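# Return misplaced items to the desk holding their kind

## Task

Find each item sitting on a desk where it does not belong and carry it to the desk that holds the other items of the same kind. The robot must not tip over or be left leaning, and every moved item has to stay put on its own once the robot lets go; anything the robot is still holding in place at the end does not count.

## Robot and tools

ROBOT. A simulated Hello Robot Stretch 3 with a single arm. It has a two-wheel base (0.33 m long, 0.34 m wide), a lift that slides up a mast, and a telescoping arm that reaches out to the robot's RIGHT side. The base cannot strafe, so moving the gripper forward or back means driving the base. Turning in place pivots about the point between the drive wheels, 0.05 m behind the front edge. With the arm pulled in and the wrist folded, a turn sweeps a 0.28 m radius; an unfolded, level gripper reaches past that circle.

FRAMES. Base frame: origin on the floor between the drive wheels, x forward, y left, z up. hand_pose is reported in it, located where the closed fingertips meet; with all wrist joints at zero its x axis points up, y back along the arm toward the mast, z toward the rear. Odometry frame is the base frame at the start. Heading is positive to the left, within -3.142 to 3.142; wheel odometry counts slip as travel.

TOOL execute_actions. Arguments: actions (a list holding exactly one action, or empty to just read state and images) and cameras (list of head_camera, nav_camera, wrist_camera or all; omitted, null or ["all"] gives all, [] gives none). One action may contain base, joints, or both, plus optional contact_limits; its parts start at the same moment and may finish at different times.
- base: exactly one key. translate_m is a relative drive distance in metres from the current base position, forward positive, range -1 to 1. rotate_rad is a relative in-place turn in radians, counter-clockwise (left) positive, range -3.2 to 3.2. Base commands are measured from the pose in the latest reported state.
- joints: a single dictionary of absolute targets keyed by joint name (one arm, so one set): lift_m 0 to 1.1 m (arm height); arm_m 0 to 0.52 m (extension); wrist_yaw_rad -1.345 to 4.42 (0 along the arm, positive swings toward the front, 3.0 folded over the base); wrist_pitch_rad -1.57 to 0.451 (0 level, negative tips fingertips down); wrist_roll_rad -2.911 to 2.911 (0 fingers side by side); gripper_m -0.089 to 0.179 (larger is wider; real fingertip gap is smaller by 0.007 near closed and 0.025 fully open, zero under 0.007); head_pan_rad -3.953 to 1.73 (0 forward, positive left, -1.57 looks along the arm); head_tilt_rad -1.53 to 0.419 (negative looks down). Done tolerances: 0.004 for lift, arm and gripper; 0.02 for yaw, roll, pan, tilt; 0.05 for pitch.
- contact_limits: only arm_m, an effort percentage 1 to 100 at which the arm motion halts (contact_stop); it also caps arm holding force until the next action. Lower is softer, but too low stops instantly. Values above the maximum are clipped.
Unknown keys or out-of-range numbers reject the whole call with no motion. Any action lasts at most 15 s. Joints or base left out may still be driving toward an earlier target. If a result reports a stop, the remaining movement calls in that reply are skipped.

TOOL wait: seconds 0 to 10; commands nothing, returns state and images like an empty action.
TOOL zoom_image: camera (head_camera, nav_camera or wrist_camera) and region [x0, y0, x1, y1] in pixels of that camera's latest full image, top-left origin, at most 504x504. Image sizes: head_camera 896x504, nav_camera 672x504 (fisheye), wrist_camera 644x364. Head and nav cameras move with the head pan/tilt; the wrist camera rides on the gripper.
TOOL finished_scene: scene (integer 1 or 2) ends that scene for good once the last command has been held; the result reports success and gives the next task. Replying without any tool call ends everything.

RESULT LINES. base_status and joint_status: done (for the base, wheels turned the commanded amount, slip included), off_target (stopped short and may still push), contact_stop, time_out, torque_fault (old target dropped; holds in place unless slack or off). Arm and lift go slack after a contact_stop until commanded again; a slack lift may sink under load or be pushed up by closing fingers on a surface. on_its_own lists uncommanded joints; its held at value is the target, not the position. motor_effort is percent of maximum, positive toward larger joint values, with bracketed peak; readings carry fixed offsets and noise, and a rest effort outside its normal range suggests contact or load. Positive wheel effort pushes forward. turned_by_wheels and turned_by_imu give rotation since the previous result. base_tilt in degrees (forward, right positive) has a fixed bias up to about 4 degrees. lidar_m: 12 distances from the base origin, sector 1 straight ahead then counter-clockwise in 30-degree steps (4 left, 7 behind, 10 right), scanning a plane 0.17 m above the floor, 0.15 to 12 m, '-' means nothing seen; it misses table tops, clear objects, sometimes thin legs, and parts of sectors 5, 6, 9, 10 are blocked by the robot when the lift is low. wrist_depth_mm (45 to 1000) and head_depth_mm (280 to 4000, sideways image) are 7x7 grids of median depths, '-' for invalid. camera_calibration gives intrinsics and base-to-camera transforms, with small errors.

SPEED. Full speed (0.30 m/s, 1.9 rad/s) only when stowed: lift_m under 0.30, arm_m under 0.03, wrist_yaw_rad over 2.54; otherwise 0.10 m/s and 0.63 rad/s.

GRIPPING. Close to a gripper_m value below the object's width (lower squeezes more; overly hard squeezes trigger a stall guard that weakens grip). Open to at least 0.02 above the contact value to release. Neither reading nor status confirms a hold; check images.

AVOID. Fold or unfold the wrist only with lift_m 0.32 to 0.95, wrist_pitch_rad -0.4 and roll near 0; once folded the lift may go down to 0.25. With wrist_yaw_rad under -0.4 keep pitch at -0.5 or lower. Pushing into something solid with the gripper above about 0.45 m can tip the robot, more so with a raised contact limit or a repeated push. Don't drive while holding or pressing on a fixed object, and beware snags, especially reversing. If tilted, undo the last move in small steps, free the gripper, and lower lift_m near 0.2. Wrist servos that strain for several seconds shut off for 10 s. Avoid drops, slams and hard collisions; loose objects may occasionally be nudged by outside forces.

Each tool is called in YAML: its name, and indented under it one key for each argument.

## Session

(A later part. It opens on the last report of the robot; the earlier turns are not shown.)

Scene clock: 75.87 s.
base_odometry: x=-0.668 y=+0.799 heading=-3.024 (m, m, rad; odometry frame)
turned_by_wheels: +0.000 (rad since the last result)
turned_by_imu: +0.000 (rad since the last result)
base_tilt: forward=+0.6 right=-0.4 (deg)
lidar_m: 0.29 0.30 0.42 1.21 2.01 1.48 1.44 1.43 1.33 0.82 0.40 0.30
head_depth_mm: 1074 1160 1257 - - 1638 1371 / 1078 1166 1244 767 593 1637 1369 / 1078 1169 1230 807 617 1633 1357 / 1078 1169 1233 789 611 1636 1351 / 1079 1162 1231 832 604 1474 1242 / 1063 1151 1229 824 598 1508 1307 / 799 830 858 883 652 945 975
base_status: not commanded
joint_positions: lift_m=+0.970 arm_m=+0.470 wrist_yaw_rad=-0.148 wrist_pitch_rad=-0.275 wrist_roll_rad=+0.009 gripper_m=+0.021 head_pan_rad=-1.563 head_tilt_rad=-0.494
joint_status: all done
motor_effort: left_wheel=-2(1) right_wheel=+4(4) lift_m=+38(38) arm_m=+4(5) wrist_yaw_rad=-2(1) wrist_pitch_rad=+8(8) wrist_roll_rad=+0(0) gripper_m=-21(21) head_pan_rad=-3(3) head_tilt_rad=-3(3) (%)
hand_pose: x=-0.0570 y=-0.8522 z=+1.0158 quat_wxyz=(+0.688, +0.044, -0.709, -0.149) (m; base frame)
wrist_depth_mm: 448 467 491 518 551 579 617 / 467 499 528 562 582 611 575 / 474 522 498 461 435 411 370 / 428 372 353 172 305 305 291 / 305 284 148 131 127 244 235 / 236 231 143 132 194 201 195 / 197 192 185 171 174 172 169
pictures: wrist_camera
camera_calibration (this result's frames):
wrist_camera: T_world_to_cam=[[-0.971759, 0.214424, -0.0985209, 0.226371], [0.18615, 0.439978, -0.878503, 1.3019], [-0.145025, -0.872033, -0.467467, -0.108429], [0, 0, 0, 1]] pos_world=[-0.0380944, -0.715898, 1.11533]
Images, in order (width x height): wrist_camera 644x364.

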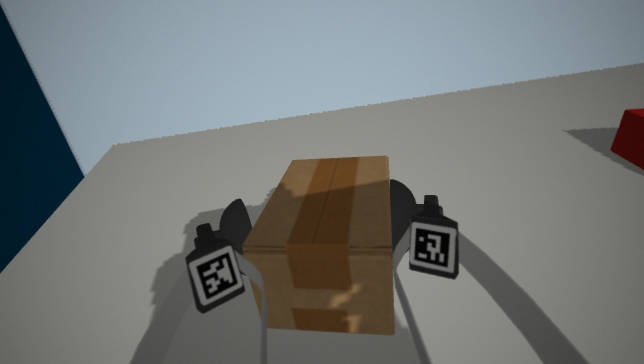

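execute_actions:
  actions:
    - {"base":{"translate_m":-0.15},"joints":{"arm_m":0.0,"gripper_m":0.005,"wrist_yaw_rad":0.3}}
  cameras: []

execute_actions:
  actions:
    - {"base":{"rotate_rad":1.57},"joints":{"wrist_yaw_rad":2.62,"wrist_pitch_rad":-0.4,"lift_m":0.7,"head_pan_rad":0,"head_tilt_rad":-0.6}}

Scene clock: 83.33 s.
base_odometry: x=-0.519 y=+0.817 heading=-3.024 (m, m, rad; odometry frame)
turned_by_wheels: +0.000 (rad since the last result)
turned_by_imu: +0.000 (rad since the last result)
base_tilt: forward=+0.6 right=-0.4 (deg)
lidar_m: 0.44 0.45 0.63 2.44 1.79 1.33 1.29 1.31 1.32 0.84 0.61 0.45
head_depth_mm: 1072 1159 1243 884 616 - - / 1075 1160 1242 872 609 - - / 1077 1159 1248 858 619 1645 - / 1073 1157 1239 841 613 - - / 1078 1161 1234 834 604 - - / 1076 1162 1229 822 597 1083 1234 / 1077 1152 1225 810 589 1426 1292
base_status: done
joint_positions: lift_m=+0.970 arm_m=+0.000 wrist_yaw_rad=+0.299 wrist_pitch_rad=-0.275 wrist_roll_rad=+0.009 gripper_m=+0.022 head_pan_rad=-1.563 head_tilt_rad=-0.494
joint_status: gripper_m off_target (ended at +0.022, target +0.005); the others done
on_its_own: gripper_m is held at +0.021, not at your +0.005, by its stall guard, which is not easing now
motor_effort: left_wheel=-1(5) right_wheel=+3(5) lift_m=+39(39) arm_m=-3(5) wrist_yaw_rad=+1(4) wrist_pitch_rad=+8(8) wrist_roll_rad=+0(0) gripper_m=-21(82) head_pan_rad=-3(3) head_tilt_rad=-3(3) (%)
hand_pose: x=+0.0491 y=-0.3747 z=+1.0157 quat_wxyz=(+0.704, +0.200, -0.681, +0.007) (m; base frame)
wrist_depth_mm: 396 509 775 934 890 843 813 / 392 524 718 776 686 624 535 / 394 519 511 476 440 414 393 / 395 376 358 173 305 308 291 / 400 501 148 132 127 273 255 / 402 533 143 132 - - - / 408 505 806 941 - - -
pictures: none
No camera images: the call's "cameras" was empty. Leave "cameras" out to get every camera's image.

Scene clock: 86.77 s.
base_odometry: x=-0.519 y=+0.817 heading=-1.454 (m, m, rad; odometry frame)
turned_by_wheels: +1.570 (rad since the last result)
turned_by_imu: +1.577 (rad since the last result)
base_tilt: forward=+0.6 right=-0.4 (deg)
lidar_m: 2.44 1.81 1.34 1.29 1.31 1.32 0.84 0.61 0.45 0.44 0.46 0.63
head_depth_mm: 1251 1223 1195 1164 1148 1115 1093 / 2099 2322 2518 1687 1627 1465 1281 / 2100 2327 2572 2685 1943 1539 1270 / 2104 2298 2561 2628 1936 1532 1267 / 2095 2304 2536 2593 1930 1523 1254 / 2075 2298 2555 2604 1899 1512 1255 / 2100 2298 2552 2534 1896 1502 1241
base_status: done
joint_positions: lift_m=+0.700 arm_m=+0.000 wrist_yaw_rad=+2.617 wrist_pitch_rad=-0.423 wrist_roll_rad=+0.009 gripper_m=+0.022 head_pan_rad=-0.007 head_tilt_rad=-0.592
joint_status: all done
on_its_own: gripper_m is held at +0.021, not at your +0.005, by its stall guard, which is not easing now
motor_effort: left_wheel=-1(3) right_wheel=+4(9) lift_m=+30(32) arm_m=-4(3) wrist_yaw_rad=+3(3) wrist_pitch_rad=+8(7) wrist_roll_rad=+0(0) gripper_m=-20(21) head_pan_rad=+2(32) head_tilt_rad=-3(14) (%)
hand_pose: x=+0.0908 y=+0.0485 z=+0.7118 quat_wxyz=(+0.323, +0.709, -0.037, +0.626) (m; base frame)
wrist_depth_mm: 940 - - - - - - / - - - - - - - / - - - - - - - / - - - 172 - - - / - - 148 131 127 - - / - - 143 132 869 881 853 / - 872 835 791 794 767 779
pictures: head_camera (sideways: a quarter turn clockwise sets it upright), nav_camera (sideways: a quarter turn counterclockwise sets it upright), wrist_camera
camera_calibration (this result's frames):
head_camera: T_world_to_cam=[[-0.489874, -0.057576, -0.86989, 1.15679], [-0.00905823, 0.998099, -0.0609608, 0.087764], [0.871746, -0.0219834, -0.489464, 0.584199], [0, 0, 0, 1]] pos_world=[0.0582039, -0.00815101, 1.29758]
nav_camera: T_world_to_cam=[[0.501877, 0.0260742, 0.864546, -1.08034], [-0.0191656, -0.998965, 0.041254, 0.000059599], [0.864727, -0.037274, -0.500858, 0.612875], [0, 0, 0, 1]] pos_world=[0.0122302, 0.0510728, 1.24096]
wrist_camera: T_world_to_cam=[[0.818076, -0.568441, -0.0873314, 0.0143574], [-0.397146, -0.448545, -0.800676, 0.651651], [0.415965, 0.689697, -0.592698, 0.518724], [0, 0, 0, 1]] pos_world=[0.031284, -0.0573063, 0.830462]
Images, in order (width x height): head_camera 896x504, nav_camera 672x504, wrist_camera 644x364.

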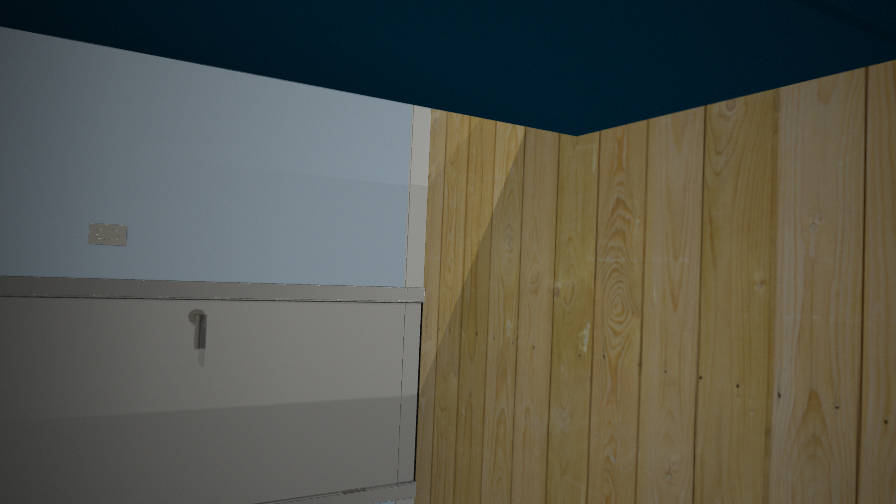

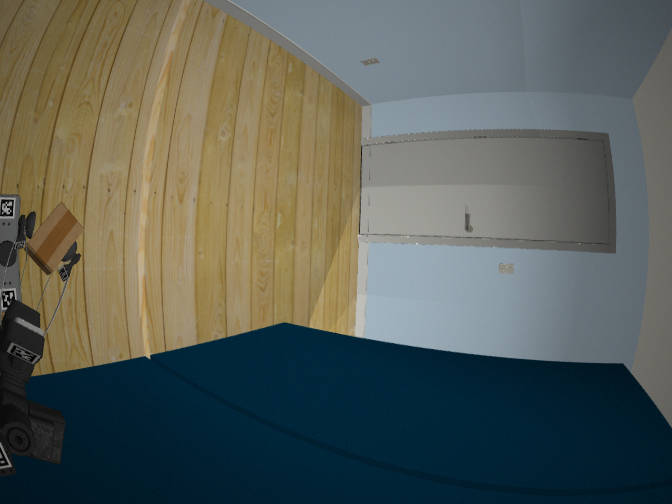

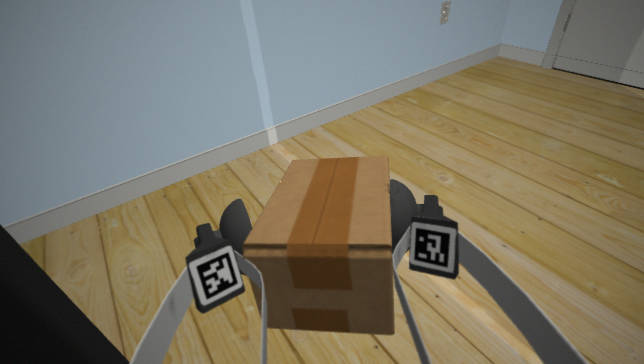

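execute_actions:
  actions:
    - {"base":{"translate_m":0.4},"joints":{"lift_m":0.29}}
  cameras: []

execute_actions:
  actions:
    - {"base":{"translate_m":1.0}}
  cameras: []

execute_actions:
  actions:
    - {"base":{"translate_m":0.55}}
  cameras: []

execute_actions:
  actions:
    - {"base":{"rotate_rad":-1.58}}

Scene clock: 96.37 s.
base_odometry: x=-0.472 y=+0.420 heading=-1.454 (m, m, rad; odometry frame)
turned_by_wheels: +0.000 (rad since the last result)
turned_by_imu: +0.002 (rad since the last result)
base_tilt: forward=+0.6 right=-0.4 (deg)
lidar_m: 2.05 1.80 1.33 1.28 1.34 1.59 1.24 0.62 0.46 0.44 0.46 0.64
head_depth_mm: 1754 1924 2116 1193 1162 1132 1105 / 1753 1939 2150 2371 1960 1487 1281 / 1753 1933 2149 2359 1949 1550 1282 / 1767 1924 2148 2381 1938 1544 1268 / 1735 1914 2137 2343 1929 1514 1257 / 1732 1930 2128 2347 1902 1515 1257 / 1739 1909 2116 2301 1893 1512 1246
base_status: done
joint_positions: lift_m=+0.290 arm_m=+0.000 wrist_yaw_rad=+2.618 wrist_pitch_rad=-0.423 wrist_roll_rad=+0.009 gripper_m=+0.022 head_pan_rad=-0.007 head_tilt_rad=-0.593
joint_status: all done
on_its_own: gripper_m is held at +0.021, not at your +0.005, by its stall guard, which is not easing now
motor_effort: left_wheel=-1(6) right_wheel=+4(11) lift_m=+30(31) arm_m=-2(3) wrist_yaw_rad=+2(3) wrist_pitch_rad=+7(7) wrist_roll_rad=+0(0) gripper_m=-21(21) head_pan_rad=+2(2) head_tilt_rad=-3(4) (%)
hand_pose: x=+0.0907 y=+0.0485 z=+0.3016 quat_wxyz=(+0.323, +0.709, -0.037, +0.626) (m; base frame)
wrist_depth_mm: 936 - - - - - - / - - - - - - - / - 905 882 855 818 787 736 / 743 729 698 172 628 631 619 / 600 589 148 131 127 536 517 / 523 507 140 132 449 460 446 / - 458 - 401 405 399 397
pictures: none
No camera images: the call's "cameras" was empty. Leave "cameras" out to get every camera's image.

Scene clock: 101.43 s.
base_odometry: x=-0.356 y=-0.574 heading=-1.454 (m, m, rad; odometry frame)
turned_by_wheels: +0.000 (rad since the last result)
turned_by_imu: +0.005 (rad since the last result)
base_tilt: forward=+0.6 right=-0.4 (deg)
lidar_m: 1.05 1.11 1.31 1.26 1.32 1.84 1.69 0.64 0.48 0.46 1.51 1.11
head_depth_mm: 887 971 1078 1210 1369 1503 1288 / 887 976 1076 1209 1371 1511 1277 / 887 972 1079 1212 1375 1493 1275 / 889 976 1082 1212 1373 1485 1270 / 864 941 1051 1171 1350 1476 1266 / 869 953 1040 1186 1350 1465 1251 / 868 954 1064 1183 1349 1456 1241
base_status: done
joint_positions: lift_m=+0.290 arm_m=+0.000 wrist_yaw_rad=+2.618 wrist_pitch_rad=-0.423 wrist_roll_rad=+0.009 gripper_m=+0.022 head_pan_rad=-0.007 head_tilt_rad=-0.593
joint_status: not commanded
on_its_own: gripper_m is held at +0.021, not at your +0.005, by its stall guard, which is not easing now
motor_effort: left_wheel=-1(7) right_wheel=+4(11) lift_m=+30(30) arm_m=-3(3) wrist_yaw_rad=+2(2) wrist_pitch_rad=+8(8) wrist_roll_rad=+0(0) gripper_m=-20(21) head_pan_rad=+2(2) head_tilt_rad=-4(3) (%)
hand_pose: x=+0.0907 y=+0.0485 z=+0.3016 quat_wxyz=(+0.323, +0.709, -0.037, +0.626) (m; base frame)
wrist_depth_mm: 929 - - - - 941 775 / - - - - - 949 838 / 952 931 873 823 818 778 746 / 728 710 700 173 627 633 617 / 620 600 148 131 127 535 516 / 528 513 140 132 448 464 449 / - 452 - 396 407 403 397
pictures: none
No camera images: the call's "cameras" was empty. Leave "cameras" out to get every camera's image.

Scene clock: 104.97 s.
base_odometry: x=-0.292 y=-1.120 heading=-1.455 (m, m, rad; odometry frame)
turned_by_wheels: +0.000 (rad since the last result)
turned_by_imu: +0.003 (rad since the last result)
base_tilt: forward=+0.6 right=-0.4 (deg)
lidar_m: 0.50 0.54 0.75 1.25 1.31 1.83 1.71 0.66 0.64 1.92 0.74 0.55
head_depth_mm: 412 452 503 561 640 743 880 / 413 447 501 562 640 739 882 / 413 453 503 563 637 744 879 / 413 453 502 563 639 739 881 / 391 430 478 535 610 706 846 / 392 431 478 540 613 711 845 / 397 435 483 541 614 710 846
base_status: done
joint_positions: lift_m=+0.290 arm_m=+0.000 wrist_yaw_rad=+2.618 wrist_pitch_rad=-0.423 wrist_roll_rad=+0.009 gripper_m=+0.022 head_pan_rad=-0.007 head_tilt_rad=-0.594
joint_status: not commanded
on_its_own: gripper_m is held at +0.021, not at your +0.005, by its stall guard, which is not easing now
motor_effort: left_wheel=-1(5) right_wheel=+4(12) lift_m=+29(30) arm_m=-3(3) wrist_yaw_rad=+2(2) wrist_pitch_rad=+8(8) wrist_roll_rad=+0(0) gripper_m=-21(21) head_pan_rad=+2(2) head_tilt_rad=-3(3) (%)
hand_pose: x=+0.0907 y=+0.0485 z=+0.3016 quat_wxyz=(+0.323, +0.709, -0.037, +0.626) (m; base frame)
wrist_depth_mm: 908 - - 794 580 452 370 / - - - 872 637 481 387 / 962 927 875 836 684 514 401 / 755 721 690 173 621 550 438 / 610 601 147 131 127 534 458 / 533 509 140 132 441 458 443 / - 452 - 398 400 403 399
pictures: none
No camera images: the call's "cameras" was empty. Leave "cameras" out to get every camera's image.

Scene clock: 107.17 s.
base_odometry: x=-0.292 y=-1.120 heading=-3.034 (m, m, rad; odometry frame)
turned_by_wheels: -1.580 (rad since the last result)
turned_by_imu: -1.582 (rad since the last result)
base_tilt: forward=+0.5 right=-0.4 (deg)
lidar_m: 1.90 0.74 0.55 0.50 0.54 0.75 1.25 1.31 1.83 1.69 0.66 0.64
head_depth_mm: 3016 3210 3612 2700 1130 1105 1073 / 3042 3279 3638 2681 1984 1564 1277 / 3059 3251 3592 2666 1973 1545 1269 / 3025 3365 3575 2608 1930 1538 1279 / 3027 3318 2963 2598 1921 1528 1257 / 2368 2441 2587 2399 1898 1520 1256 / 1543 1601 1645 1732 1742 1504 1244
base_status: done
joint_positions: lift_m=+0.290 arm_m=+0.000 wrist_yaw_rad=+2.618 wrist_pitch_rad=-0.423 wrist_roll_rad=+0.009 gripper_m=+0.022 head_pan_rad=-0.007 head_tilt_rad=-0.594
joint_status: not commanded
on_its_own: gripper_m is held at +0.021, not at your +0.005, by its stall guard, which is not easing now
motor_effort: left_wheel=+4(9) right_wheel=-4(9) lift_m=+30(30) arm_m=-3(4) wrist_yaw_rad=+2(2) wrist_pitch_rad=+7(8) wrist_roll_rad=+0(0) gripper_m=-21(20) head_pan_rad=+2(3) head_tilt_rad=-3(3) (%)
hand_pose: x=+0.0906 y=+0.0485 z=+0.3016 quat_wxyz=(+0.323, +0.709, -0.037, +0.626) (m; base frame)
wrist_depth_mm: 423 469 538 636 774 968 - / 433 503 583 688 839 - - / 451 538 623 743 802 799 761 / 487 574 649 173 633 637 612 / 522 579 147 131 127 540 525 / 530 508 140 132 444 458 445 / - 457 - 399 407 402 397
pictures: head_camera (sideways: a quarter turn clockwise sets it upright), nav_camera (sideways: a quarter turn counterclockwise sets it upright), wrist_camera
camera_calibration (this result's frames):
head_camera: T_world_to_cam=[[-0.490916, -0.0576116, -0.8693, 1.15603], [-0.00921899, 0.998099, -0.0609414, 0.0877397], [0.871158, -0.021903, -0.490514, 0.585568], [0, 0, 0, 1]] pos_world=[0.0581994, -0.00814642, 1.29751]
nav_camera: T_world_to_cam=[[0.502915, 0.0261109, 0.863941, -1.07956], [-0.0190285, -0.998967, 0.0412686, 0.0000398011], [0.864126, -0.0371941, -0.501899, 0.614233], [0, 0, 0, 1]] pos_world=[0.0121524, 0.0510739, 1.24096]
wrist_camera: T_world_to_cam=[[0.818428, -0.567944, -0.0872691, -0.0214034], [-0.397164, -0.449369, -0.800205, 0.32304], [0.415256, 0.68957, -0.593343, 0.275965], [0, 0, 0, 1]] pos_world=[0.0312208, -0.0572888, 0.420372]
Images, in order (width x height): head_camera 896x504, nav_camera 672x504, wrist_camera 644x364.

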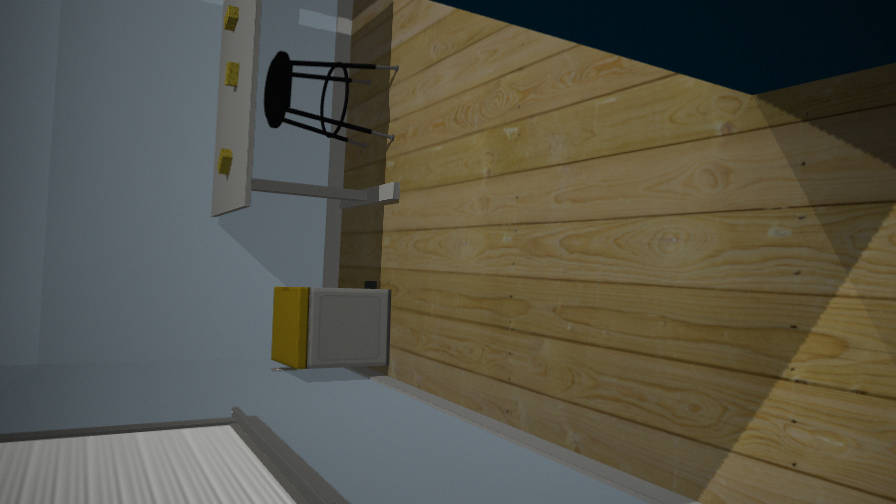

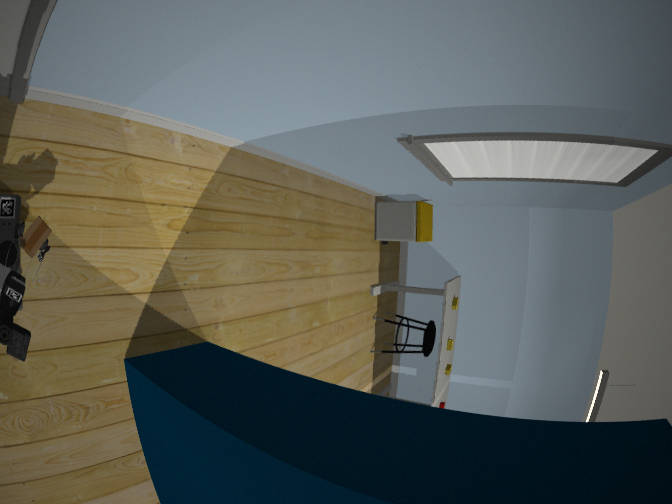

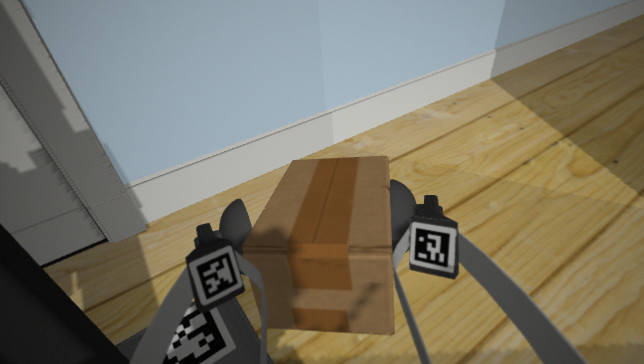

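execute_actions:
  actions:
    - {"base":{"translate_m":1.0}}
  cameras: []

execute_actions:
  actions:
    - {"base":{"translate_m":0.5},"joints":{"head_pan_rad":-1.2,"head_tilt_rad":-0.5}}
  cameras: ["head_camera","nav_camera"]

Scene clock: 114.27 s.
base_odometry: x=-1.287 y=-1.227 heading=-3.034 (m, m, rad; odometry frame)
turned_by_wheels: +0.000 (rad since the last result)
turned_by_imu: +0.005 (rad since the last result)
base_tilt: forward=+0.6 right=-0.4 (deg)
lidar_m: 1.78 0.70 0.52 0.51 0.53 0.74 2.24 0.62 0.46 0.46 3.11 2.25
head_depth_mm: 2138 2329 2079 2577 1991 1562 1292 / 2125 2336 2232 2588 1985 1544 1276 / 2137 2364 2529 2516 1945 1526 1274 / 2133 2348 2638 2637 1942 1534 1265 / 2128 2366 2503 2038 1926 1517 1256 / 2068 2255 2220 2049 1900 1506 1252 / 1469 1517 1566 1608 1642 1479 1243
base_status: done
joint_positions: lift_m=+0.290 arm_m=+0.000 wrist_yaw_rad=+2.618 wrist_pitch_rad=-0.423 wrist_roll_rad=+0.009 gripper_m=+0.022 head_pan_rad=-0.007 head_tilt_rad=-0.594
joint_status: not commanded
on_its_own: gripper_m is held at +0.021, not at your +0.005, by its stall guard, which is not easing now
motor_effort: left_wheel=+2(9) right_wheel=-3(7) lift_m=+30(30) arm_m=-3(3) wrist_yaw_rad=+2(2) wrist_pitch_rad=+8(7) wrist_roll_rad=+0(0) gripper_m=-21(21) head_pan_rad=+2(3) head_tilt_rad=-3(3) (%)
hand_pose: x=+0.0906 y=+0.0485 z=+0.3016 quat_wxyz=(+0.323, +0.709, -0.037, +0.626) (m; base frame)
wrist_depth_mm: 406 455 521 604 730 895 - / 432 479 551 659 808 942 - / 456 517 600 717 792 770 752 / 480 549 627 173 630 620 620 / 510 564 148 132 127 532 517 / 520 516 141 132 446 456 453 / - 451 - 402 407 402 392
pictures: none
No camera images: the call's "cameras" was empty. Leave "cameras" out to get every camera's image.

Scene clock: 117.73 s.
base_odometry: x=-1.784 y=-1.280 heading=-3.034 (m, m, rad; odometry frame)
turned_by_wheels: +0.000 (rad since the last result)
turned_by_imu: +0.003 (rad since the last result)
base_tilt: forward=+0.6 right=-0.4 (deg)
lidar_m: 1.28 0.68 0.51 0.49 0.52 0.72 2.11 0.73 1.45 2.82 2.25 1.59
head_depth_mm: 2738 2904 3176 3252 2248 1694 1364 / 2861 3026 3278 3250 2205 1686 1351 / 3009 3157 3398 3174 2165 1680 1338 / 3079 3290 3721 3099 2177 1662 1344 / 3206 3558 3870 3059 2110 1636 1335 / 3088 3310 3531 3024 2113 1633 1323 / 2637 2766 2802 2815 2092 1625 1314
base_status: done
joint_positions: lift_m=+0.290 arm_m=+0.000 wrist_yaw_rad=+2.618 wrist_pitch_rad=-0.423 wrist_roll_rad=+0.009 gripper_m=+0.022 head_pan_rad=-1.193 head_tilt_rad=-0.507
joint_status: all done
on_its_own: gripper_m is held at +0.021, not at your +0.005, by its stall guard, which is not easing now
motor_effort: left_wheel=+2(10) right_wheel=-2(7) lift_m=+30(30) arm_m=-3(4) wrist_yaw_rad=+2(2) wrist_pitch_rad=+8(8) wrist_roll_rad=+0(0) gripper_m=-20(20) head_pan_rad=-3(33) head_tilt_rad=+4(14) (%)
hand_pose: x=+0.0906 y=+0.0485 z=+0.3016 quat_wxyz=(+0.323, +0.709, -0.037, +0.626) (m; base frame)
wrist_depth_mm: 394 442 504 590 714 890 928 / 416 469 544 646 762 939 933 / 445 501 592 698 795 789 746 / 472 538 619 173 622 632 614 / 498 550 148 132 127 533 512 / 515 507 141 132 445 465 446 / - 457 - 399 406 400 399
pictures: head_camera (sideways: a quarter turn clockwise sets it upright), nav_camera (sideways: a quarter turn counterclockwise sets it upright)
camera_calibration (this result's frames):
head_camera: T_world_to_cam=[[-0.20924, 0.361744, -0.908493, 1.20544], [0.923615, 0.378257, -0.0621085, 0.0835758], [0.321176, -0.852093, -0.413259, 0.488397], [0, 0, 0, 1]] pos_world=[0.0181724, -0.051513, 1.30216]
nav_camera: T_world_to_cam=[[0.184702, -0.38508, 0.904212, -1.13014], [-0.934356, -0.354082, 0.0400652, 0.00718544], [0.304737, -0.852256, -0.425201, 0.517845], [0, 0, 0, 1]] pos_world=[0.057647, 0.00868503, 1.24179]
Images, in order (width x height): head_camera 896x504, nav_camera 672x504.

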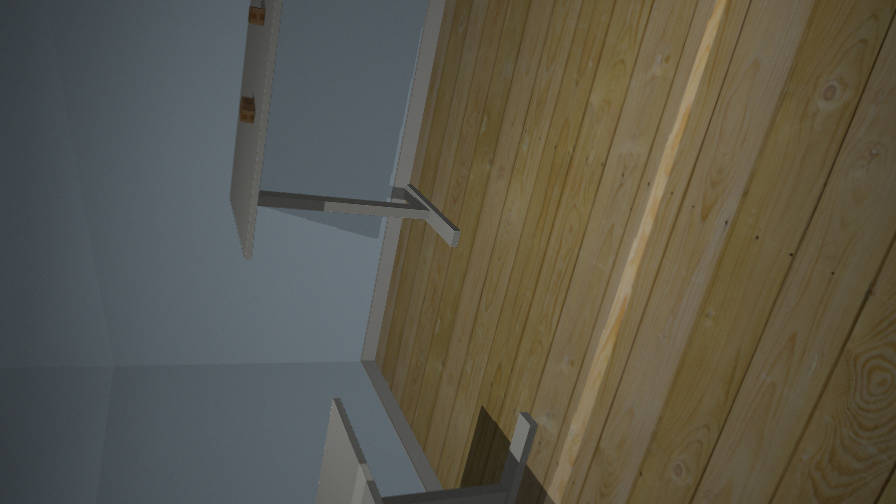

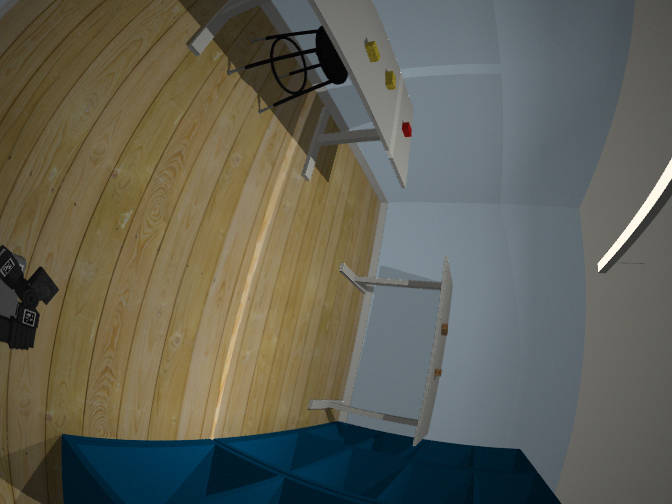

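execute_actions:
  actions:
    - {"base":{"rotate_rad":-1.23},"joints":{"head_pan_rad":0.3,"head_tilt_rad":-0.5}}
  cameras: []

execute_actions:
  actions:
    - {"base":{"translate_m":1.0}}
  cameras: ["nav_camera"]

execute_actions:
  actions:
    - {"base":{"translate_m":1.0}}
  cameras: ["nav_camera"]

execute_actions:
  actions:
    - {"base":{"rotate_rad":1.2},"joints":{"head_pan_rad":-1.57,"lift_m":0.6}}
  cameras: ["nav_camera","head_camera"]

Scene clock: 125.90 s.
base_odometry: x=-1.784 y=-1.280 heading=+2.019 (m, m, rad; odometry frame)
turned_by_wheels: -1.230 (rad since the last result)
turned_by_imu: -1.232 (rad since the last result)
base_tilt: forward=+0.5 right=-0.4 (deg)
lidar_m: 2.95 1.67 1.28 0.82 0.54 0.49 0.50 0.62 1.25 0.79 0.73 1.46
head_depth_mm: 2909 3098 3293 3083 2212 1700 1360 / 3169 3386 3597 3234 2236 1680 1355 / 3204 3520 3800 3120 2199 1674 1346 / 2870 3138 3414 3098 2177 1659 1337 / 2547 2697 2735 2867 2142 1641 1338 / 2246 2433 2292 2739 2103 1626 1323 / 2042 2188 2212 1793 2094 1612 1315
base_status: done
joint_positions: lift_m=+0.290 arm_m=+0.000 wrist_yaw_rad=+2.618 wrist_pitch_rad=-0.423 wrist_roll_rad=+0.009 gripper_m=+0.022 head_pan_rad=+0.293 head_tilt_rad=-0.506
joint_status: all done
on_its_own: gripper_m is held at +0.021, not at your +0.005, by its stall guard, which is not easing now
motor_effort: left_wheel=+3(10) right_wheel=-4(10) lift_m=+30(30) arm_m=-3(3) wrist_yaw_rad=+2(1) wrist_pitch_rad=+8(8) wrist_roll_rad=+0(0) gripper_m=-21(21) head_pan_rad=+3(32) head_tilt_rad=+3(4) (%)
hand_pose: x=+0.0906 y=+0.0485 z=+0.3016 quat_wxyz=(+0.323, +0.709, -0.037, +0.626) (m; base frame)
wrist_depth_mm: 933 - - - - - - / 872 - - - - - - / 840 908 896 842 808 780 752 / 714 718 701 173 637 630 613 / 605 596 148 131 127 537 515 / 519 512 141 131 446 458 451 / - 454 - 403 403 406 398
pictures: none
No camera images: the call's "cameras" was empty. Leave "cameras" out to get every camera's image.

Scene clock: 130.97 s.
base_odometry: x=-2.217 y=-0.379 heading=+2.019 (m, m, rad; odometry frame)
turned_by_wheels: +0.000 (rad since the last result)
turned_by_imu: +0.005 (rad since the last result)
base_tilt: forward=+0.5 right=-0.5 (deg)
lidar_m: 1.96 1.38 0.98 1.01 1.54 1.41 1.43 1.02 1.08 1.02 1.65 2.00
head_depth_mm: 2069 2192 2306 2485 2156 1694 1358 / 2220 2375 2516 2717 2228 1672 1358 / 2388 2541 2718 2874 2190 1657 1350 / 2279 2510 2774 2933 2177 1659 1331 / 2028 2196 2389 2626 2154 1656 1336 / 1819 1946 2128 2169 2131 1627 1318 / 1653 1768 1880 1316 1877 1612 1315
base_status: done
joint_positions: lift_m=+0.290 arm_m=+0.000 wrist_yaw_rad=+2.618 wrist_pitch_rad=-0.423 wrist_roll_rad=+0.009 gripper_m=+0.022 head_pan_rad=+0.293 head_tilt_rad=-0.506
joint_status: not commanded
on_its_own: gripper_m is held at +0.021, not at your +0.005, by its stall guard, which is not easing now
motor_effort: left_wheel=+3(8) right_wheel=-3(8) lift_m=+30(30) arm_m=-3(3) wrist_yaw_rad=+2(2) wrist_pitch_rad=+8(8) wrist_roll_rad=+0(0) gripper_m=-21(21) head_pan_rad=+2(2) head_tilt_rad=+3(3) (%)
hand_pose: x=+0.0906 y=+0.0485 z=+0.3016 quat_wxyz=(+0.323, +0.709, -0.037, +0.626) (m; base frame)
wrist_depth_mm: - - - - - - - / - - - - - - - / 922 916 879 847 805 774 749 / 741 719 691 173 633 626 614 / 610 596 147 131 128 534 515 / 528 514 140 132 449 458 445 / - 451 - 397 404 404 397
pictures: nav_camera (sideways: a quarter turn counterclockwise sets it upright)
camera_calibration (this result's frames):
nav_camera: T_world_to_cam=[[0.398657, 0.151181, 0.904553, -1.1319], [0.273565, -0.961019, 0.0400526, -0.000166585], [0.875348, 0.231487, -0.424475, 0.51342], [0, 0, 0, 1]] pos_world=[0.00186243, 0.0521116, 1.2418]
Images, in order (width x height): nav_camera 672x504.

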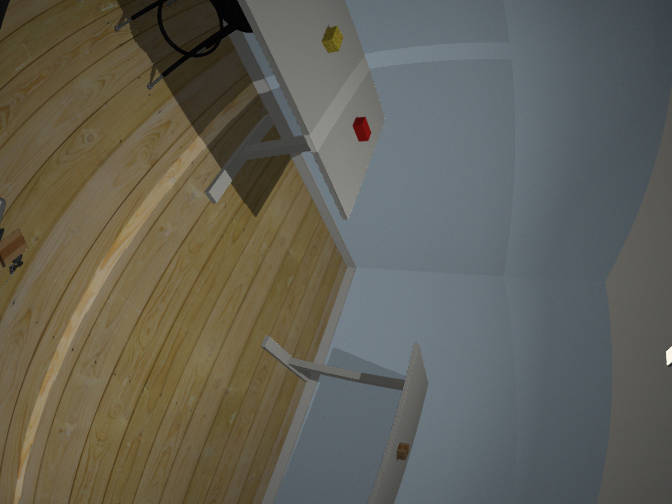

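Scene clock: 136.03 s.
base_odometry: x=-2.651 y=+0.522 heading=+2.019 (m, m, rad; odometry frame)
turned_by_wheels: +0.000 (rad since the last result)
turned_by_imu: +0.005 (rad since the last result)
base_tilt: forward=+0.5 right=-0.4 (deg)
lidar_m: 0.99 1.37 1.26 0.84 1.59 1.99 2.36 1.87 1.37 1.38 1.44 0.99
head_depth_mm: 1241 1311 1395 861 1595 1642 1289 / 1321 1409 1510 1581 1752 1681 1355 / 1408 1511 1621 1754 1898 1665 1348 / 1529 1649 1768 1941 2033 1663 1341 / 1544 1668 1816 2000 2056 1655 1328 / 1377 1483 1609 1747 1904 1625 1324 / 1264 1335 1435 1552 1672 1613 1303
base_status: done
joint_positions: lift_m=+0.290 arm_m=+0.000 wrist_yaw_rad=+2.618 wrist_pitch_rad=-0.423 wrist_roll_rad=+0.009 gripper_m=+0.022 head_pan_rad=+0.293 head_tilt_rad=-0.506
joint_status: not commanded
on_its_own: gripper_m is held at +0.021, not at your +0.005, by its stall guard, which is not easing now
motor_effort: left_wheel=+3(9) right_wheel=-2(8) lift_m=+30(30) arm_m=-3(3) wrist_yaw_rad=+2(2) wrist_pitch_rad=+8(8) wrist_roll_rad=+0(0) gripper_m=-21(21) head_pan_rad=+2(2) head_tilt_rad=+3(3) (%)
hand_pose: x=+0.0906 y=+0.0485 z=+0.3016 quat_wxyz=(+0.323, +0.709, -0.037, +0.626) (m; base frame)
wrist_depth_mm: - - - - - - - / - - - - - - - / - 855 885 845 808 784 743 / 747 697 694 172 643 620 612 / 619 593 148 132 127 528 524 / 526 511 141 132 451 462 450 / - 453 - 399 401 399 395
pictures: nav_camera (sideways: a quarter turn counterclockwise sets it upright)
camera_calibration (this result's frames):
nav_camera: T_world_to_cam=[[0.398558, 0.151165, 0.904599, -1.13195], [0.27359, -0.961012, 0.0400509, -0.000164532], [0.875385, 0.231527, -0.424377, 0.513292], [0, 0, 0, 1]] pos_world=[0.00186707, 0.0521134, 1.2418]
Images, in order (width x height): nav_camera 672x504.

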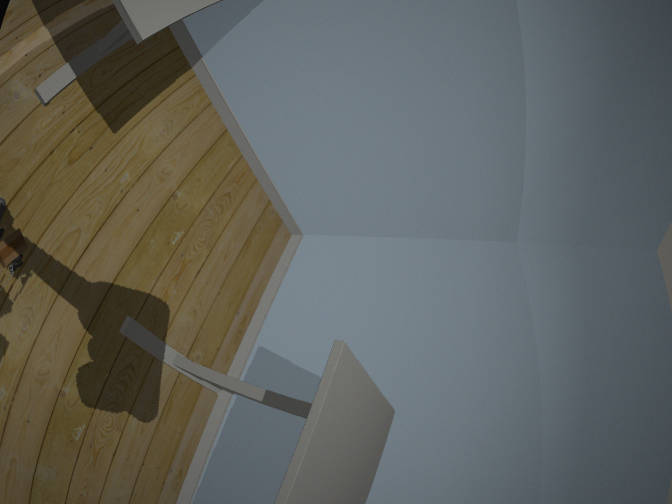

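Scene clock: 139.70 s.
base_odometry: x=-2.651 y=+0.522 heading=-3.064 (m, m, rad; odometry frame)
turned_by_wheels: +1.200 (rad since the last result)
turned_by_imu: +1.204 (rad since the last result)
base_tilt: forward=+0.6 right=-0.4 (deg)
lidar_m: 0.84 0.85 1.04 2.17 1.88 1.37 1.61 1.38 1.47 0.99 1.47 1.30
head_depth_mm: 1191 1290 1374 846 1710 1700 1366 / 1192 1294 1358 843 1708 1685 1357 / 1192 1292 1358 834 1721 1678 1350 / 1198 1294 1358 823 1718 1668 1344 / 1199 1297 1354 813 1672 1502 1325 / 1202 1297 1386 802 1724 1624 1322 / 1191 1297 1409 786 1716 1611 1316
base_status: done
joint_positions: lift_m=+0.600 arm_m=+0.000 wrist_yaw_rad=+2.618 wrist_pitch_rad=-0.424 wrist_roll_rad=+0.009 gripper_m=+0.022 head_pan_rad=-1.563 head_tilt_rad=-0.506
joint_status: all done
on_its_own: gripper_m is held at +0.021, not at your +0.005, by its stall guard, which is not easing now
motor_effort: left_wheel=+0(4) right_wheel=+3(10) lift_m=+38(41) arm_m=-3(3) wrist_yaw_rad=+1(2) wrist_pitch_rad=+8(8) wrist_roll_rad=+0(0) gripper_m=-20(21) head_pan_rad=-2(32) head_tilt_rad=+3(3) (%)
hand_pose: x=+0.0906 y=+0.0484 z=+0.6111 quat_wxyz=(+0.323, +0.709, -0.036, +0.626) (m; base frame)
wrist_depth_mm: - - - - - - 842 / - - - - - - 902 / - - - - - - 978 / - - - 172 - - - / - - 148 132 127 867 889 / 917 870 143 132 759 772 759 / - 784 740 690 693 698 684
pictures: head_camera (sideways: a quarter turn clockwise sets it upright), nav_camera (sideways: a quarter turn counterclockwise sets it upright)
camera_calibration (this result's frames):
head_camera: T_world_to_cam=[[-0.0642371, 0.412104, -0.908869, 1.20504], [0.997896, 0.0185499, -0.0621183, 0.0831355], [-0.00873977, -0.910948, -0.412429, 0.48933], [0, 0, 0, 1]] pos_world=[-0.00127556, -0.0523918, 1.3022]
nav_camera: T_world_to_cam=[[0.0329201, -0.424989, 0.9046, -1.12972], [-0.999167, 0.00785286, 0.0400509, 0.00759932], [-0.0241249, -0.905164, -0.424376, 0.518778], [0, 0, 0, 1]] pos_world=[0.0572991, -0.0106007, 1.2418]
Images, in order (width x height): head_camera 896x504, nav_camera 672x504.

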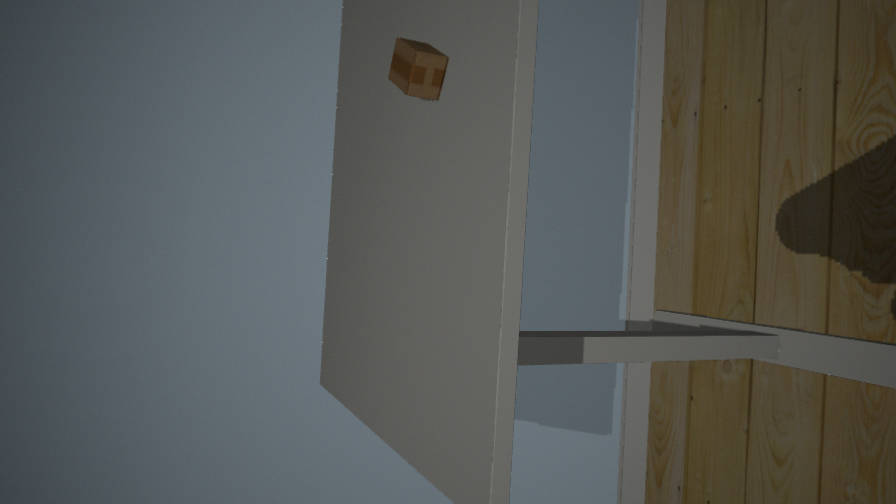

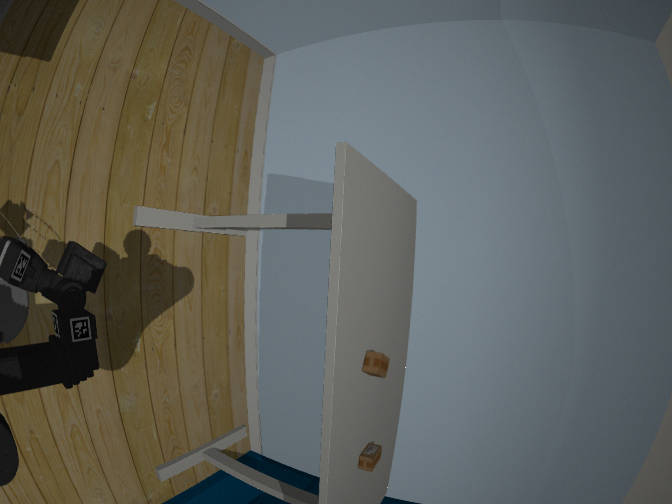

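execute_actions:
  actions:
    - {"joints":{"wrist_yaw_rad":0,"wrist_pitch_rad":-0.25,"lift_m":0.975,"arm_m":0.13}}
  cameras: []

execute_actions:
  actions:
    - {"joints":{"arm_m":0.45}}
  cameras: ["wrist_camera","head_camera"]

Scene clock: 147.03 s.
base_odometry: x=-2.651 y=+0.522 heading=-3.064 (m, m, rad; odometry frame)
turned_by_wheels: +0.000 (rad since the last result)
turned_by_imu: +0.000 (rad since the last result)
base_tilt: forward=+0.5 right=-0.5 (deg)
lidar_m: 0.84 0.85 1.04 2.16 1.87 1.37 1.61 1.38 1.47 0.99 1.48 1.30
head_depth_mm: 1195 1288 1371 958 - 1594 1355 / 1199 1289 1377 - - 1590 1359 / 1189 1300 1359 951 - 1566 1356 / 1193 1294 1352 943 - 1556 1340 / 1191 1291 1350 816 1658 1501 1323 / 1199 1288 1380 798 1712 1634 1329 / 1196 1289 1409 787 1732 1613 1315
base_status: not commanded
joint_positions: lift_m=+0.975 arm_m=+0.130 wrist_yaw_rad=+0.003 wrist_pitch_rad=-0.279 wrist_roll_rad=+0.009 gripper_m=+0.022 head_pan_rad=-1.563 head_tilt_rad=-0.506
joint_status: all done
on_its_own: gripper_m is held at +0.021, not at your +0.005, by its stall guard, which is not easing now
motor_effort: left_wheel=-1(1) right_wheel=+4(3) lift_m=+38(39) arm_m=+4(6) wrist_yaw_rad=-2(4) wrist_pitch_rad=+10(10) wrist_roll_rad=+0(0) gripper_m=-21(21) head_pan_rad=-2(2) head_tilt_rad=+3(3) (%)
hand_pose: x=-0.0208 y=-0.5144 z=+1.0199 quat_wxyz=(+0.697, +0.099, -0.703, -0.098) (m; base frame)
wrist_depth_mm: 877 876 922 917 929 938 950 / 929 961 881 778 710 618 587 / - - 516 478 453 425 393 / - 380 365 173 314 316 314 / 332 318 148 132 127 - - / - - 143 132 - - - / - - - - - - -
pictures: none
No camera images: the call's "cameras" was empty. Leave "cameras" out to get every camera's image.

Scene clock: 150.60 s.
base_odometry: x=-2.651 y=+0.522 heading=-3.064 (m, m, rad; odometry frame)
turned_by_wheels: +0.000 (rad since the last result)
turned_by_imu: +0.000 (rad since the last result)
base_tilt: forward=+0.6 right=-0.4 (deg)
lidar_m: 0.84 0.86 1.04 2.17 1.88 1.37 1.60 1.38 1.47 0.99 1.48 1.30
head_depth_mm: 1194 1289 1370 - - 1701 1374 / 1197 1290 1370 751 1714 1682 1360 / 1187 1298 1354 787 1720 1680 1351 / 1190 1292 1365 772 1725 1660 1339 / 1197 1295 1359 810 1664 1492 1330 / 1192 1290 1375 800 1728 1635 1318 / 1195 1299 1416 786 1721 1616 1317
base_status: not commanded
joint_positions: lift_m=+0.975 arm_m=+0.450 wrist_yaw_rad=+0.002 wrist_pitch_rad=-0.279 wrist_roll_rad=+0.009 gripper_m=+0.022 head_pan_rad=-1.563 head_tilt_rad=-0.506
joint_status: all done
on_its_own: gripper_m is held at +0.021, not at your +0.005, by its stall guard, which is not easing now
motor_effort: left_wheel=-1(0) right_wheel=+4(4) lift_m=+38(38) arm_m=+5(5) wrist_yaw_rad=-1(2) wrist_pitch_rad=+10(10) wrist_roll_rad=+0(0) gripper_m=-21(20) head_pan_rad=-2(3) head_tilt_rad=+3(3) (%)
hand_pose: x=-0.0211 y=-0.8344 z=+1.0199 quat_wxyz=(+0.697, +0.099, -0.703, -0.098) (m; base frame)
wrist_depth_mm: 608 629 633 652 652 666 673 / 656 663 682 674 675 633 581 / 704 692 505 475 441 421 394 / 743 382 362 172 310 313 298 / 300 288 147 131 127 251 240 / 241 236 143 132 198 206 200 / 201 198 190 176 177 176 173
pictures: head_camera (sideways: a quarter turn clockwise sets it upright), wrist_camera
camera_calibration (this result's frames):
head_camera: T_world_to_cam=[[-0.064169, 0.412115, -0.908869, 1.20504], [0.997899, 0.0183851, -0.0621183, 0.0831355], [-0.00889028, -0.910946, -0.412429, 0.489331], [0, 0, 0, 1]] pos_world=[-0.00128422, -0.0523906, 1.3022]
wrist_camera: T_world_to_cam=[[-0.992894, 0.067164, -0.0982335, 0.134229], [0.118281, 0.466457, -0.8766, 1.30967], [-0.0130542, -0.88199, -0.471086, -0.0877158], [0, 0, 0, 1]] pos_world=[-0.0227791, -0.697285, 1.11992]
Images, in order (width x height): head_camera 896x504, wrist_camera 644x364.

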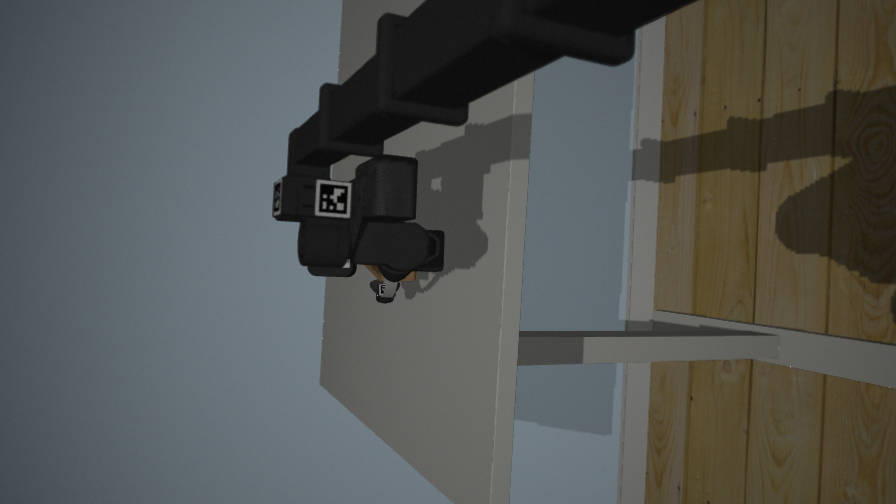

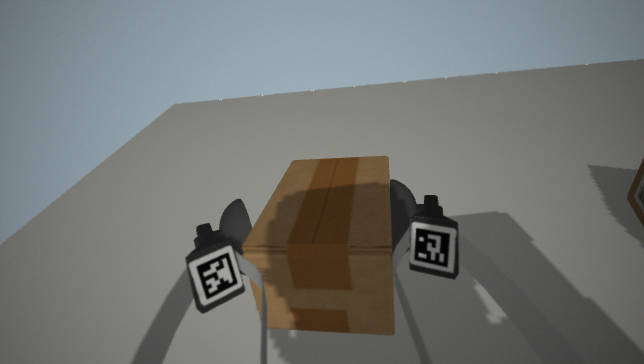

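Same desk height as before.

execute_actions:
  actions:
    - {"joints":{"lift_m":0.94}}
  cameras: []

execute_actions:
  actions:
    - {"joints":{"gripper_m":0.15}}
  cameras: ["wrist_camera"]

execute_actions:
  actions:
    - {"joints":{"arm_m":0.0,"lift_m":0.95,"head_pan_rad":0.3,"head_tilt_rad":-0.7}}

Scene clock: 154.67 s.
base_odometry: x=-2.651 y=+0.522 heading=-3.064 (m, m, rad; odometry frame)
turned_by_wheels: +0.000 (rad since the last result)
turned_by_imu: +0.000 (rad since the last result)
base_tilt: forward=+0.5 right=-0.4 (deg)
lidar_m: 0.84 0.85 1.04 2.15 1.87 1.37 1.61 1.37 1.46 0.99 1.48 1.30
head_depth_mm: 1193 1293 1372 887 - - 1370 / 1190 1293 1368 - 1745 1684 1347 / 1198 1289 1376 745 1716 1675 1347 / 1196 1294 1375 734 1716 1652 1337 / 1191 1290 1357 808 1652 1501 1328 / 1200 1295 1366 801 1722 1623 1323 / 1199 1293 1404 788 1727 1619 1317
base_status: not commanded
joint_positions: lift_m=+0.940 arm_m=+0.450 wrist_yaw_rad=+0.002 wrist_pitch_rad=-0.274 wrist_roll_rad=+0.009 gripper_m=+0.022 head_pan_rad=-1.563 head_tilt_rad=-0.506
joint_status: all done
on_its_own: gripper_m is held at +0.021, not at your +0.005, by its stall guard, which is not easing now
motor_effort: left_wheel=-1(1) right_wheel=+3(4) lift_m=+29(33) arm_m=+6(6) wrist_yaw_rad=-1(1) wrist_pitch_rad=+8(9) wrist_roll_rad=+0(0) gripper_m=-20(21) head_pan_rad=-3(2) head_tilt_rad=+3(3) (%)
hand_pose: x=-0.0211 y=-0.8348 z=+0.9863 quat_wxyz=(+0.698, +0.097, -0.703, -0.097) (m; base frame)
wrist_depth_mm: 614 620 633 647 649 664 668 / 644 665 658 625 571 515 476 / 706 453 415 382 357 336 320 / 322 306 293 172 250 252 240 / 242 235 147 132 128 201 192 / 195 191 143 132 159 166 161 / 162 159 152 144 142 141 139
pictures: none
No camera images: the call's "cameras" was empty. Leave "cameras" out to get every camera's image.

Scene clock: 156.43 s.
base_odometry: x=-2.651 y=+0.522 heading=-3.064 (m, m, rad; odometry frame)
turned_by_wheels: +0.000 (rad since the last result)
turned_by_imu: +0.000 (rad since the last result)
base_tilt: forward=+0.5 right=-0.4 (deg)
lidar_m: 0.84 0.85 1.04 2.16 1.87 1.37 1.61 1.38 1.47 0.99 1.48 1.30
head_depth_mm: 1189 1286 1366 887 - - 1361 / 1199 1291 1375 - 1736 1680 1355 / 1193 1283 1367 743 1692 1667 1345 / 1198 1300 1372 734 1711 1658 1337 / 1198 1293 1357 806 1660 1490 1328 / 1190 1295 1364 802 1714 1640 1316 / 1190 1291 1414 787 1715 1616 1312
base_status: not commanded
joint_positions: lift_m=+0.940 arm_m=+0.450 wrist_yaw_rad=+0.002 wrist_pitch_rad=-0.271 wrist_roll_rad=+0.009 gripper_m=+0.150 head_pan_rad=-1.563 head_tilt_rad=-0.506
joint_status: all done
motor_effort: left_wheel=-1(1) right_wheel=+4(3) lift_m=+29(29) arm_m=+5(5) wrist_yaw_rad=-2(1) wrist_pitch_rad=+7(8) wrist_roll_rad=+0(0) gripper_m=+0(83) head_pan_rad=-3(2) head_tilt_rad=+3(3) (%)
hand_pose: x=-0.0211 y=-0.8351 z=+0.9870 quat_wxyz=(+0.698, +0.096, -0.703, -0.096) (m; base frame)
wrist_depth_mm: 606 620 633 650 657 669 667 / 655 654 656 654 580 528 481 / 709 451 421 386 363 340 322 / 331 309 294 176 260 263 241 / 244 244 218 137 201 - 195 / 197 - 177 133 166 165 161 / 166 155 153 145 144 142 138
pictures: wrist_camera
camera_calibration (this result's frames):
wrist_camera: T_world_to_cam=[[-0.992893, 0.0664156, -0.0987527, 0.13094], [0.118291, 0.459784, -0.880117, 1.27912], [-0.0130486, -0.885544, -0.464373, -0.113399], [0, 0, 0, 1]] pos_world=[-0.0227791, -0.697234, 1.08604]
Images, in order (width x height): wrist_camera 644x364.

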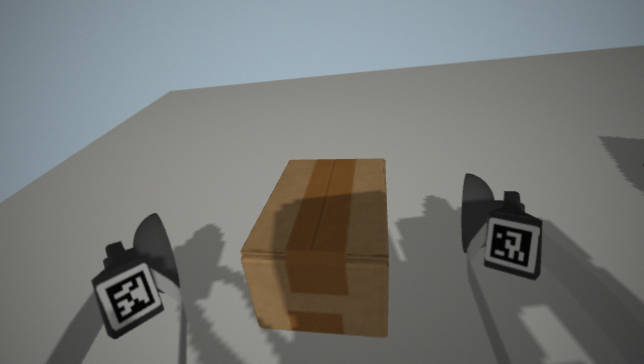

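Scene clock: 160.93 s.
base_odometry: x=-2.651 y=+0.522 heading=-3.064 (m, m, rad; odometry frame)
turned_by_wheels: +0.000 (rad since the last result)
turned_by_imu: +0.000 (rad since the last result)
base_tilt: forward=+0.5 right=-0.4 (deg)
lidar_m: 0.84 0.85 1.04 2.17 1.87 1.37 1.61 1.38 1.46 0.99 1.48 1.30
head_depth_mm: 1000 1108 1226 1395 1575 1453 1227 / 1025 1142 1269 1439 1641 1460 1224 / 1063 1178 1280 1037 1618 1429 1214 / 1093 1218 1295 976 764 1364 1205 / 1128 1255 1336 969 783 1416 1175 / 1165 1310 1331 960 796 1419 1192 / 1202 1357 1305 947 824 1396 1182
base_status: not commanded
joint_positions: lift_m=+0.950 arm_m=+0.000 wrist_yaw_rad=+0.002 wrist_pitch_rad=-0.270 wrist_roll_rad=+0.009 gripper_m=+0.150 head_pan_rad=+0.293 head_tilt_rad=-0.691
joint_status: all done
motor_effort: left_wheel=-1(1) right_wheel=+4(3) lift_m=+37(39) arm_m=-3(4) wrist_yaw_rad=-1(2) wrist_pitch_rad=+7(7) wrist_roll_rad=+0(0) gripper_m=+0(0) head_pan_rad=+2(32) head_tilt_rad=-4(22) (%)
hand_pose: x=-0.0211 y=-0.3857 z=+0.9970 quat_wxyz=(+0.698, +0.096, -0.704, -0.095) (m; base frame)
wrist_depth_mm: - - - - - - - / - - 798 581 560 585 527 / - 494 455 434 430 431 - / - - - - - - - / - - - - - - - / - - - - - - - / - - - - - - -
pictures: head_camera (sideways: a quarter turn clockwise sets it upright), nav_camera (sideways: a quarter turn counterclockwise sets it upright), wrist_camera
camera_calibration (this result's frames):
head_camera: T_world_to_cam=[[-0.530786, -0.223746, -0.817437, 1.08865], [-0.309127, 0.949184, -0.0590827, 0.0871417], [0.789118, 0.221331, -0.572979, 0.693362], [0, 0, 0, 1]] pos_world=[0.0576311, 0.00740427, 1.29233]
nav_camera: T_world_to_cam=[[0.550997, 0.197026, 0.810915, -1.01071], [0.28069, -0.958868, 0.0422517, -0.00306303], [0.785885, 0.204335, -0.583636, 0.721054], [0, 0, 0, 1]] pos_world=[-0.00890775, 0.0488624, 1.24056]
wrist_camera: T_world_to_cam=[[-0.992888, 0.0663957, -0.0988185, 0.102112], [0.118328, 0.458921, -0.880562, 1.08133], [-0.0131157, -0.885993, -0.463513, 0.288131], [0, 0, 0, 1]] pos_world=[-0.022787, -0.247745, 1.09582]
Images, in order (width x height): head_camera 896x504, nav_camera 672x504, wrist_camera 644x364.

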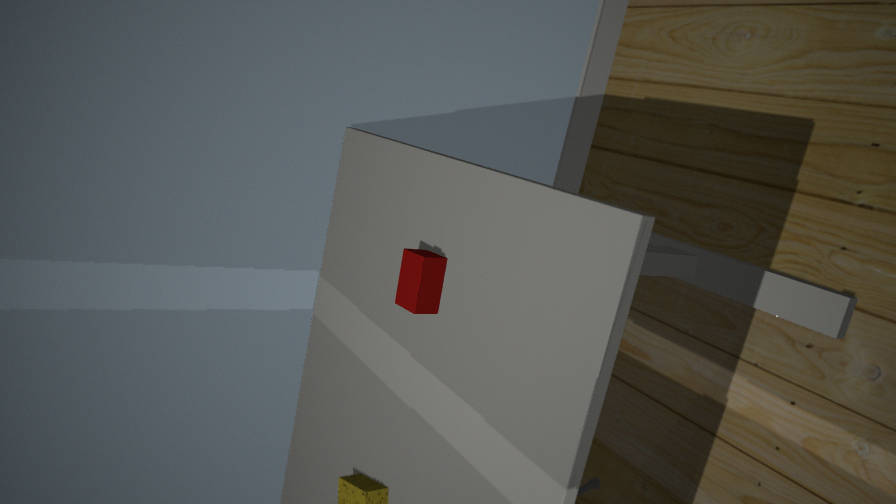

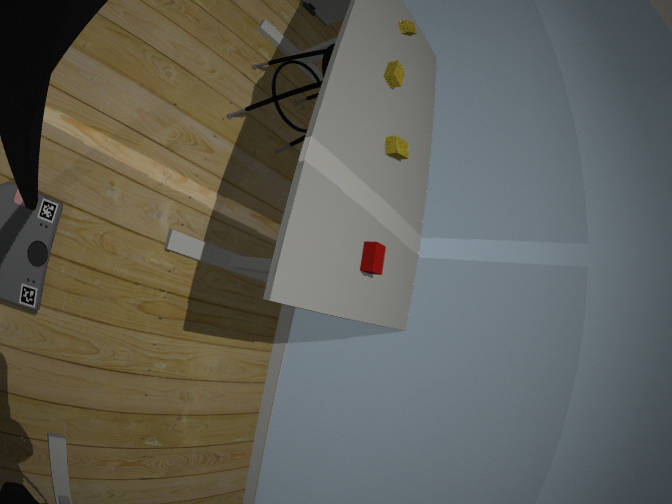

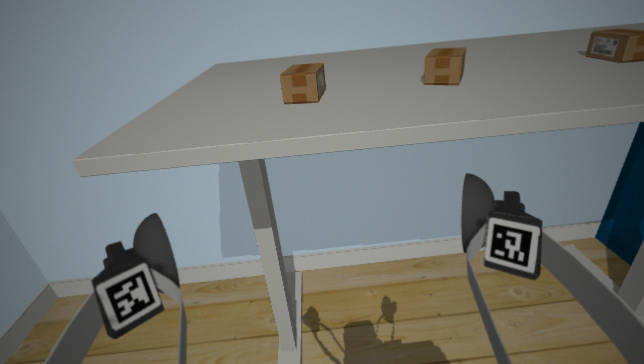

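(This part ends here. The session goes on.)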